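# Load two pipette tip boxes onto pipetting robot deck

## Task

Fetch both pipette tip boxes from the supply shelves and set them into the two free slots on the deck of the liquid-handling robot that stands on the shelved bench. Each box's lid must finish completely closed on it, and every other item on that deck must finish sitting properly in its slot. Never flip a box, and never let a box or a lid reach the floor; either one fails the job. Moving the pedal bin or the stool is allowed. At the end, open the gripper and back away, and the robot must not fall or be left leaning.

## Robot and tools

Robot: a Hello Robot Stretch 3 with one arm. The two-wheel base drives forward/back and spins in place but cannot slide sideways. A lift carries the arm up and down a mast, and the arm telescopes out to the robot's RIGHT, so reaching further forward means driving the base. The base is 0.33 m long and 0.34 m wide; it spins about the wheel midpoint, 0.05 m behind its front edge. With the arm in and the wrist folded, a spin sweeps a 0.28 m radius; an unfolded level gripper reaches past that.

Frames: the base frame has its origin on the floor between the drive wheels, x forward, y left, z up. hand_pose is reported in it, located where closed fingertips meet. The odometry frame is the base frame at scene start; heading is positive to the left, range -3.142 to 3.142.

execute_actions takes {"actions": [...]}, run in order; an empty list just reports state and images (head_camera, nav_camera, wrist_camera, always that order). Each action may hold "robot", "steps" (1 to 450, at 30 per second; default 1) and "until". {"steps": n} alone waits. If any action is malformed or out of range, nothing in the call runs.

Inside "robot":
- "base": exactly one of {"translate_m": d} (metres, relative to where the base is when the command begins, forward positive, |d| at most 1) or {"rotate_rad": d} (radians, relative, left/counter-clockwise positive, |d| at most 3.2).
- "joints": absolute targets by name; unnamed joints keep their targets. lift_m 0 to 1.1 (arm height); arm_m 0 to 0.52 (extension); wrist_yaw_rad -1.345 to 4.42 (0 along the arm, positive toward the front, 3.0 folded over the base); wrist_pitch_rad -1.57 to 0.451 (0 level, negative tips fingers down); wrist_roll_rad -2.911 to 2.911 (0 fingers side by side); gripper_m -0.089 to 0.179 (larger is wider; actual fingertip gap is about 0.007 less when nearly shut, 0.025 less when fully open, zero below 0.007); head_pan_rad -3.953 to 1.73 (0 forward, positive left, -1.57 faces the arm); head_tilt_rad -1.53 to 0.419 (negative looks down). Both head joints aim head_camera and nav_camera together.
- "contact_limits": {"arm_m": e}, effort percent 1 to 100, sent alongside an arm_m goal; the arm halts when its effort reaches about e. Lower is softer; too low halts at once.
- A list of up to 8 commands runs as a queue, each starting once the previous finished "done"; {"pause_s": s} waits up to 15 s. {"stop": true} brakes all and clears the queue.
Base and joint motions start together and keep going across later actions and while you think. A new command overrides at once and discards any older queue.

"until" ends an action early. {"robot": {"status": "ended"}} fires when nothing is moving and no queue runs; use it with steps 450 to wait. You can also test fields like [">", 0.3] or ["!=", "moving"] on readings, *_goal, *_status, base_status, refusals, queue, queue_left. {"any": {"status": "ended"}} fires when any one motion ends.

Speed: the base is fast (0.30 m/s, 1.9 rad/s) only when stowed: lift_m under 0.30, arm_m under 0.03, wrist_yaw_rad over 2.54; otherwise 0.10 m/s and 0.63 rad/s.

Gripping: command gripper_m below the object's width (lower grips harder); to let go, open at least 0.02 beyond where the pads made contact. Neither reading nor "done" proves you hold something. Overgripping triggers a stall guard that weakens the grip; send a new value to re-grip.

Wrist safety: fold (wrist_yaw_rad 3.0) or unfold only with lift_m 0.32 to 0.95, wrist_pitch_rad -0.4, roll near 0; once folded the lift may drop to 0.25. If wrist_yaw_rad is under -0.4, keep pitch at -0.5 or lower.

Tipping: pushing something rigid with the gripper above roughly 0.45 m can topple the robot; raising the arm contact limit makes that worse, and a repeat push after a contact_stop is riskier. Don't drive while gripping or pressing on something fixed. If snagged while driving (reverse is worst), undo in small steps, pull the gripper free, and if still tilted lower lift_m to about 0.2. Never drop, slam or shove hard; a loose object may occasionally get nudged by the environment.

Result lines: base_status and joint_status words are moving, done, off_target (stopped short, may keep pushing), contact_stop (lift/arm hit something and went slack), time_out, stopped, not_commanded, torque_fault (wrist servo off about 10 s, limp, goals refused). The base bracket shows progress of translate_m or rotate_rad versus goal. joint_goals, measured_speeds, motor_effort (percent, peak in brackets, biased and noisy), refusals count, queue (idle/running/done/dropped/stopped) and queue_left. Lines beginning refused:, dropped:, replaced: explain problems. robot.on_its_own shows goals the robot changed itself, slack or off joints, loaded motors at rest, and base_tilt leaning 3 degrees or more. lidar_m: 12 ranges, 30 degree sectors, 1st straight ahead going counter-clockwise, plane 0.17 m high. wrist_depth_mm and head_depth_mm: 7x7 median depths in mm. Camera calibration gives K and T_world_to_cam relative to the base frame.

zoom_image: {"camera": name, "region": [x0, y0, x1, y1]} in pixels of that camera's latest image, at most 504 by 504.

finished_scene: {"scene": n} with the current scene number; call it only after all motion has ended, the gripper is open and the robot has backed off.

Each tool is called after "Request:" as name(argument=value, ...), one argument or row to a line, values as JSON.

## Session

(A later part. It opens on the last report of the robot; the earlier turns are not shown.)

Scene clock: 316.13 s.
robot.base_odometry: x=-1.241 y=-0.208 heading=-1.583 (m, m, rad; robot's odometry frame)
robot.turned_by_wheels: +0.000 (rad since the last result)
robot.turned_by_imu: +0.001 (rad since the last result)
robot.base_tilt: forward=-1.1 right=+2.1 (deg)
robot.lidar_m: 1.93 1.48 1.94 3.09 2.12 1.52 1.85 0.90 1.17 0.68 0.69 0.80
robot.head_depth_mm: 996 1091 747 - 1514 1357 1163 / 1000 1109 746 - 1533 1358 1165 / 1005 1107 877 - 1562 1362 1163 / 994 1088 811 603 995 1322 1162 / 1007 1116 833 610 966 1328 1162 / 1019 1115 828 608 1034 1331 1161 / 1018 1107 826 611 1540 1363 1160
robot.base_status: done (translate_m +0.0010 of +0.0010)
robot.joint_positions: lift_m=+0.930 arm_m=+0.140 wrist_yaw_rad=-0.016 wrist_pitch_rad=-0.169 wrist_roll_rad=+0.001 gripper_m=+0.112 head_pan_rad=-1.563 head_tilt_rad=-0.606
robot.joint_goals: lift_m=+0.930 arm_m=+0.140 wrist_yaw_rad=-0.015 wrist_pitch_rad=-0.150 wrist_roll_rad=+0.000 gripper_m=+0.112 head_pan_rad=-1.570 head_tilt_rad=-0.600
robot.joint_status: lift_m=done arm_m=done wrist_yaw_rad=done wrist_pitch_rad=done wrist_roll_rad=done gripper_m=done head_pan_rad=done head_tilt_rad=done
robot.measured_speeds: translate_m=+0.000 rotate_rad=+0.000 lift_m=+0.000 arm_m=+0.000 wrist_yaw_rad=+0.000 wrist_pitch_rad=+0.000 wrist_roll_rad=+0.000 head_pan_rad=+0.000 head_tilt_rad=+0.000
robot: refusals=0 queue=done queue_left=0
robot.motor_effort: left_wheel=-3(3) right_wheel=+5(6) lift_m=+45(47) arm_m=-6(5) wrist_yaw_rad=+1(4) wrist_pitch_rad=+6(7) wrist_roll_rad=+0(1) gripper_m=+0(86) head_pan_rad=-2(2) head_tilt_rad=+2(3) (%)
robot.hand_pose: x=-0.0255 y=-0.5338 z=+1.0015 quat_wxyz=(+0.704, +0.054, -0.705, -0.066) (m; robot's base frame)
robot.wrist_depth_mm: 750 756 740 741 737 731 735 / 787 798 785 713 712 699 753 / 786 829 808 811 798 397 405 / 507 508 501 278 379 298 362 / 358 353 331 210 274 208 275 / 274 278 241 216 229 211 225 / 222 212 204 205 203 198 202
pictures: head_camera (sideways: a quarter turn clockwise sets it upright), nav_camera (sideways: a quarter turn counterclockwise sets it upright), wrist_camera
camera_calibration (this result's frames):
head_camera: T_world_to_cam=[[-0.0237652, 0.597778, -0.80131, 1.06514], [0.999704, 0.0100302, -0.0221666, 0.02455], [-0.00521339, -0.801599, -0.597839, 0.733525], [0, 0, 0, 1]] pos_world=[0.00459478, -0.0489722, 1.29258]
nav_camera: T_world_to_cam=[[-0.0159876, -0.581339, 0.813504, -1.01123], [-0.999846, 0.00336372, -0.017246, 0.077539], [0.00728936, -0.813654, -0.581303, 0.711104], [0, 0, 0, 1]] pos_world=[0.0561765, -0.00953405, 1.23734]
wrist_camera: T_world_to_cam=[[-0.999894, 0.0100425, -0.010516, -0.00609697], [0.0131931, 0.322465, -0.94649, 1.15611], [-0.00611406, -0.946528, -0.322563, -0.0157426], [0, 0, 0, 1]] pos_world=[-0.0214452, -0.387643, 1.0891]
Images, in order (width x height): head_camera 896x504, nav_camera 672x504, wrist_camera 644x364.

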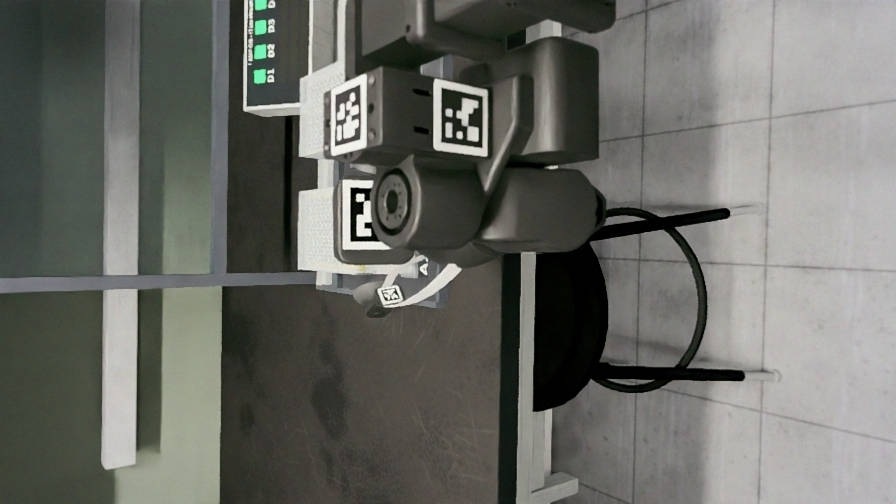

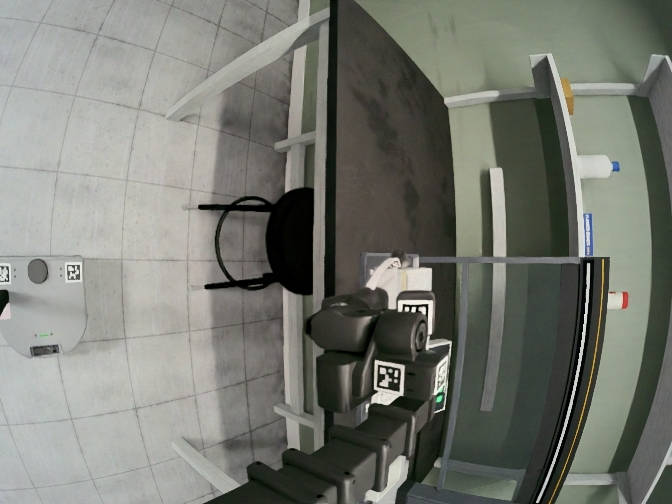

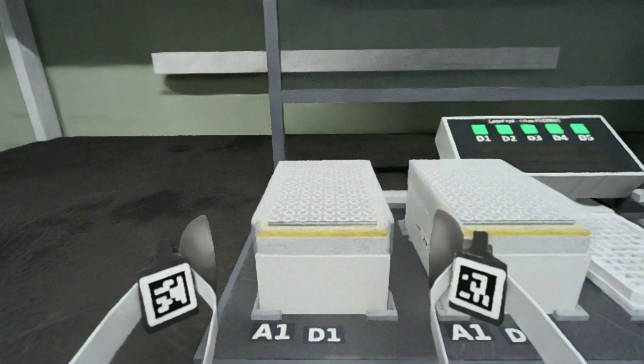

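Both seated, all lamps on. Move clear.

Request:
execute_actions(
  actions=[
    {"robot":[{"joints":{"arm_m":0.0}},{"joints":{"wrist_yaw_rad":1.5,"head_pan_rad":-1.8}}],"steps":200,"until":{"robot":{"status":"ended"}}},
  ],
)

Scene clock: 321.70 s.
robot.base_odometry: x=-1.241 y=-0.208 heading=-1.583 (m, m, rad; robot's odometry frame)
robot.turned_by_wheels: +0.000 (rad since the last result)
robot.turned_by_imu: +0.001 (rad since the last result)
robot.base_tilt: forward=-0.9 right=+1.9 (deg)
robot.lidar_m: 1.93 1.48 1.94 3.09 2.12 1.53 1.84 0.90 1.17 0.68 0.69 0.79
robot.head_depth_mm: 1098 1182 715 651 - - 1133 / 1061 1155 768 636 - - 1157 / 1043 1121 763 613 - - 1135 / 1026 1116 663 611 1546 - - / 1008 1095 756 605 959 - - / 986 1065 729 590 926 1365 - / 958 1049 829 609 902 1301 -
robot.base_status: done (translate_m +0.0010 of +0.0010)
robot.joint_positions: lift_m=+0.930 arm_m=+0.000 wrist_yaw_rad=+1.498 wrist_pitch_rad=-0.169 wrist_roll_rad=+0.001 gripper_m=+0.112 head_pan_rad=-1.793 head_tilt_rad=-0.606
robot.joint_goals: lift_m=+0.930 arm_m=+0.000 wrist_yaw_rad=+1.500 wrist_pitch_rad=-0.150 wrist_roll_rad=+0.000 gripper_m=+0.112 head_pan_rad=-1.800 head_tilt_rad=-0.600
robot.joint_status: lift_m=done arm_m=done wrist_yaw_rad=done wrist_pitch_rad=done wrist_roll_rad=done gripper_m=done head_pan_rad=done head_tilt_rad=done
robot.measured_speeds: translate_m=+0.000 rotate_rad=+0.000 lift_m=+0.000 arm_m=+0.000 wrist_yaw_rad=+0.000 wrist_pitch_rad=+0.000 wrist_roll_rad=+0.000 head_pan_rad=+0.000 head_tilt_rad=+0.000
robot: refusals=0 queue=done queue_left=0
robot.motor_effort: left_wheel=-2(3) right_wheel=+5(5) lift_m=+45(45) arm_m=-5(6) wrist_yaw_rad=+1(1) wrist_pitch_rad=+6(6) wrist_roll_rad=-1(1) gripper_m=-1(0) head_pan_rad=-2(17) head_tilt_rad=+2(2) (%)
robot.hand_pose: x=+0.2265 y=-0.1635 z=+1.0015 quat_wxyz=(+0.557, +0.524, -0.475, +0.436) (m; robot's base frame)
robot.wrist_depth_mm: - - - - - - - / - - - - - - - / - - - - - - - / - - - - - 574 486 / - - - - - 621 364 / - - - - - - - / - - - - - 714 -
pictures: head_camera (sideways: a quarter turn clockwise sets it upright), nav_camera (sideways: a quarter turn counterclockwise sets it upright), wrist_camera
camera_calibration (this result's frames):
head_camera: T_world_to_cam=[[0.112935, 0.587446, -0.801345, 1.06436], [0.975737, -0.217821, -0.0221667, 0.0246963], [-0.187571, -0.779398, -0.597792, 0.734577], [0, 0, 0, 1]] pos_world=[-0.00651451, -0.0473441, 1.29259]
nav_camera: T_world_to_cam=[[-0.147901, -0.562388, 0.813538, -1.01047], [-0.972826, 0.230893, -0.0172466, 0.0773751], [-0.178141, -0.793982, -0.581256, 0.712174], [0, 0, 0, 1]] pos_world=[0.0526903, -0.0206875, 1.23734]
wrist_camera: T_world_to_cam=[[-0.0666123, -0.997724, -0.0105157, -0.133935], [-0.321201, 0.0314205, -0.94649, 1.06153], [0.944665, -0.0596702, -0.322563, 0.265952], [0, 0, 0, 1]] pos_world=[0.0808059, -0.151114, 1.0891]
Images, in order (width x height): head_camera 896x504, nav_camera 672x504, wrist_camera 644x364.

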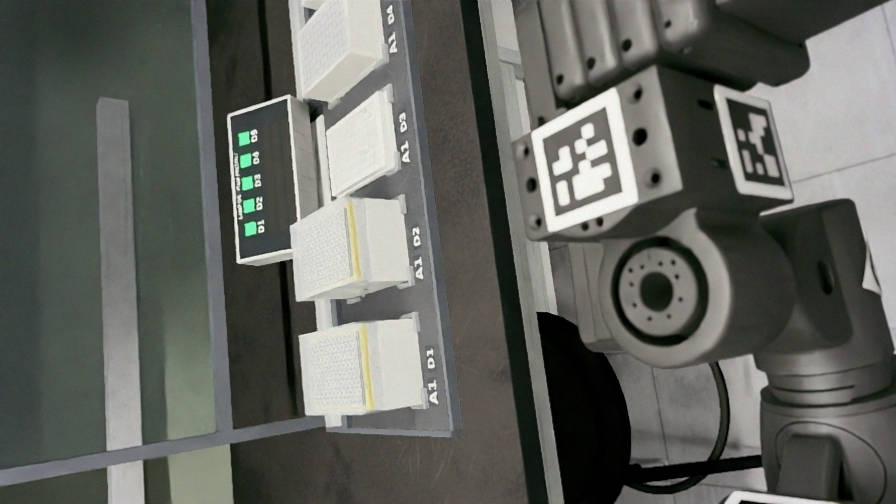

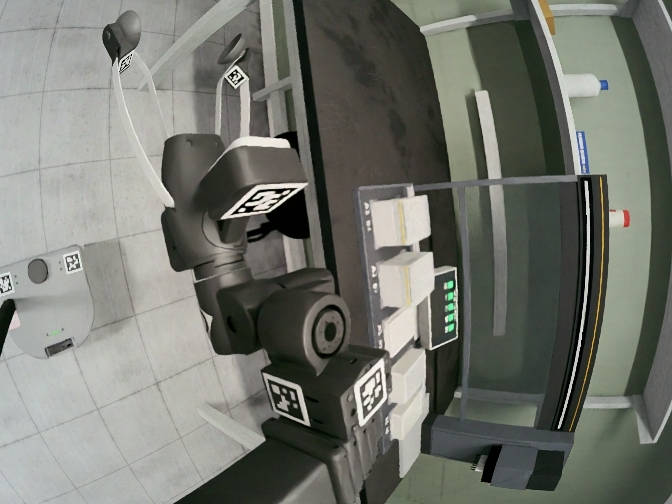

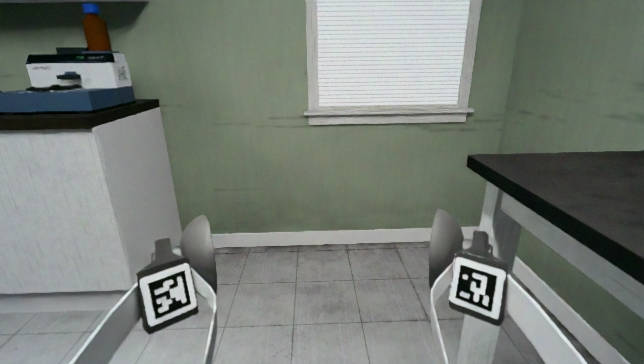

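Request:
finished_scene(
  scene=2,
)

The scene is finished: the task was done.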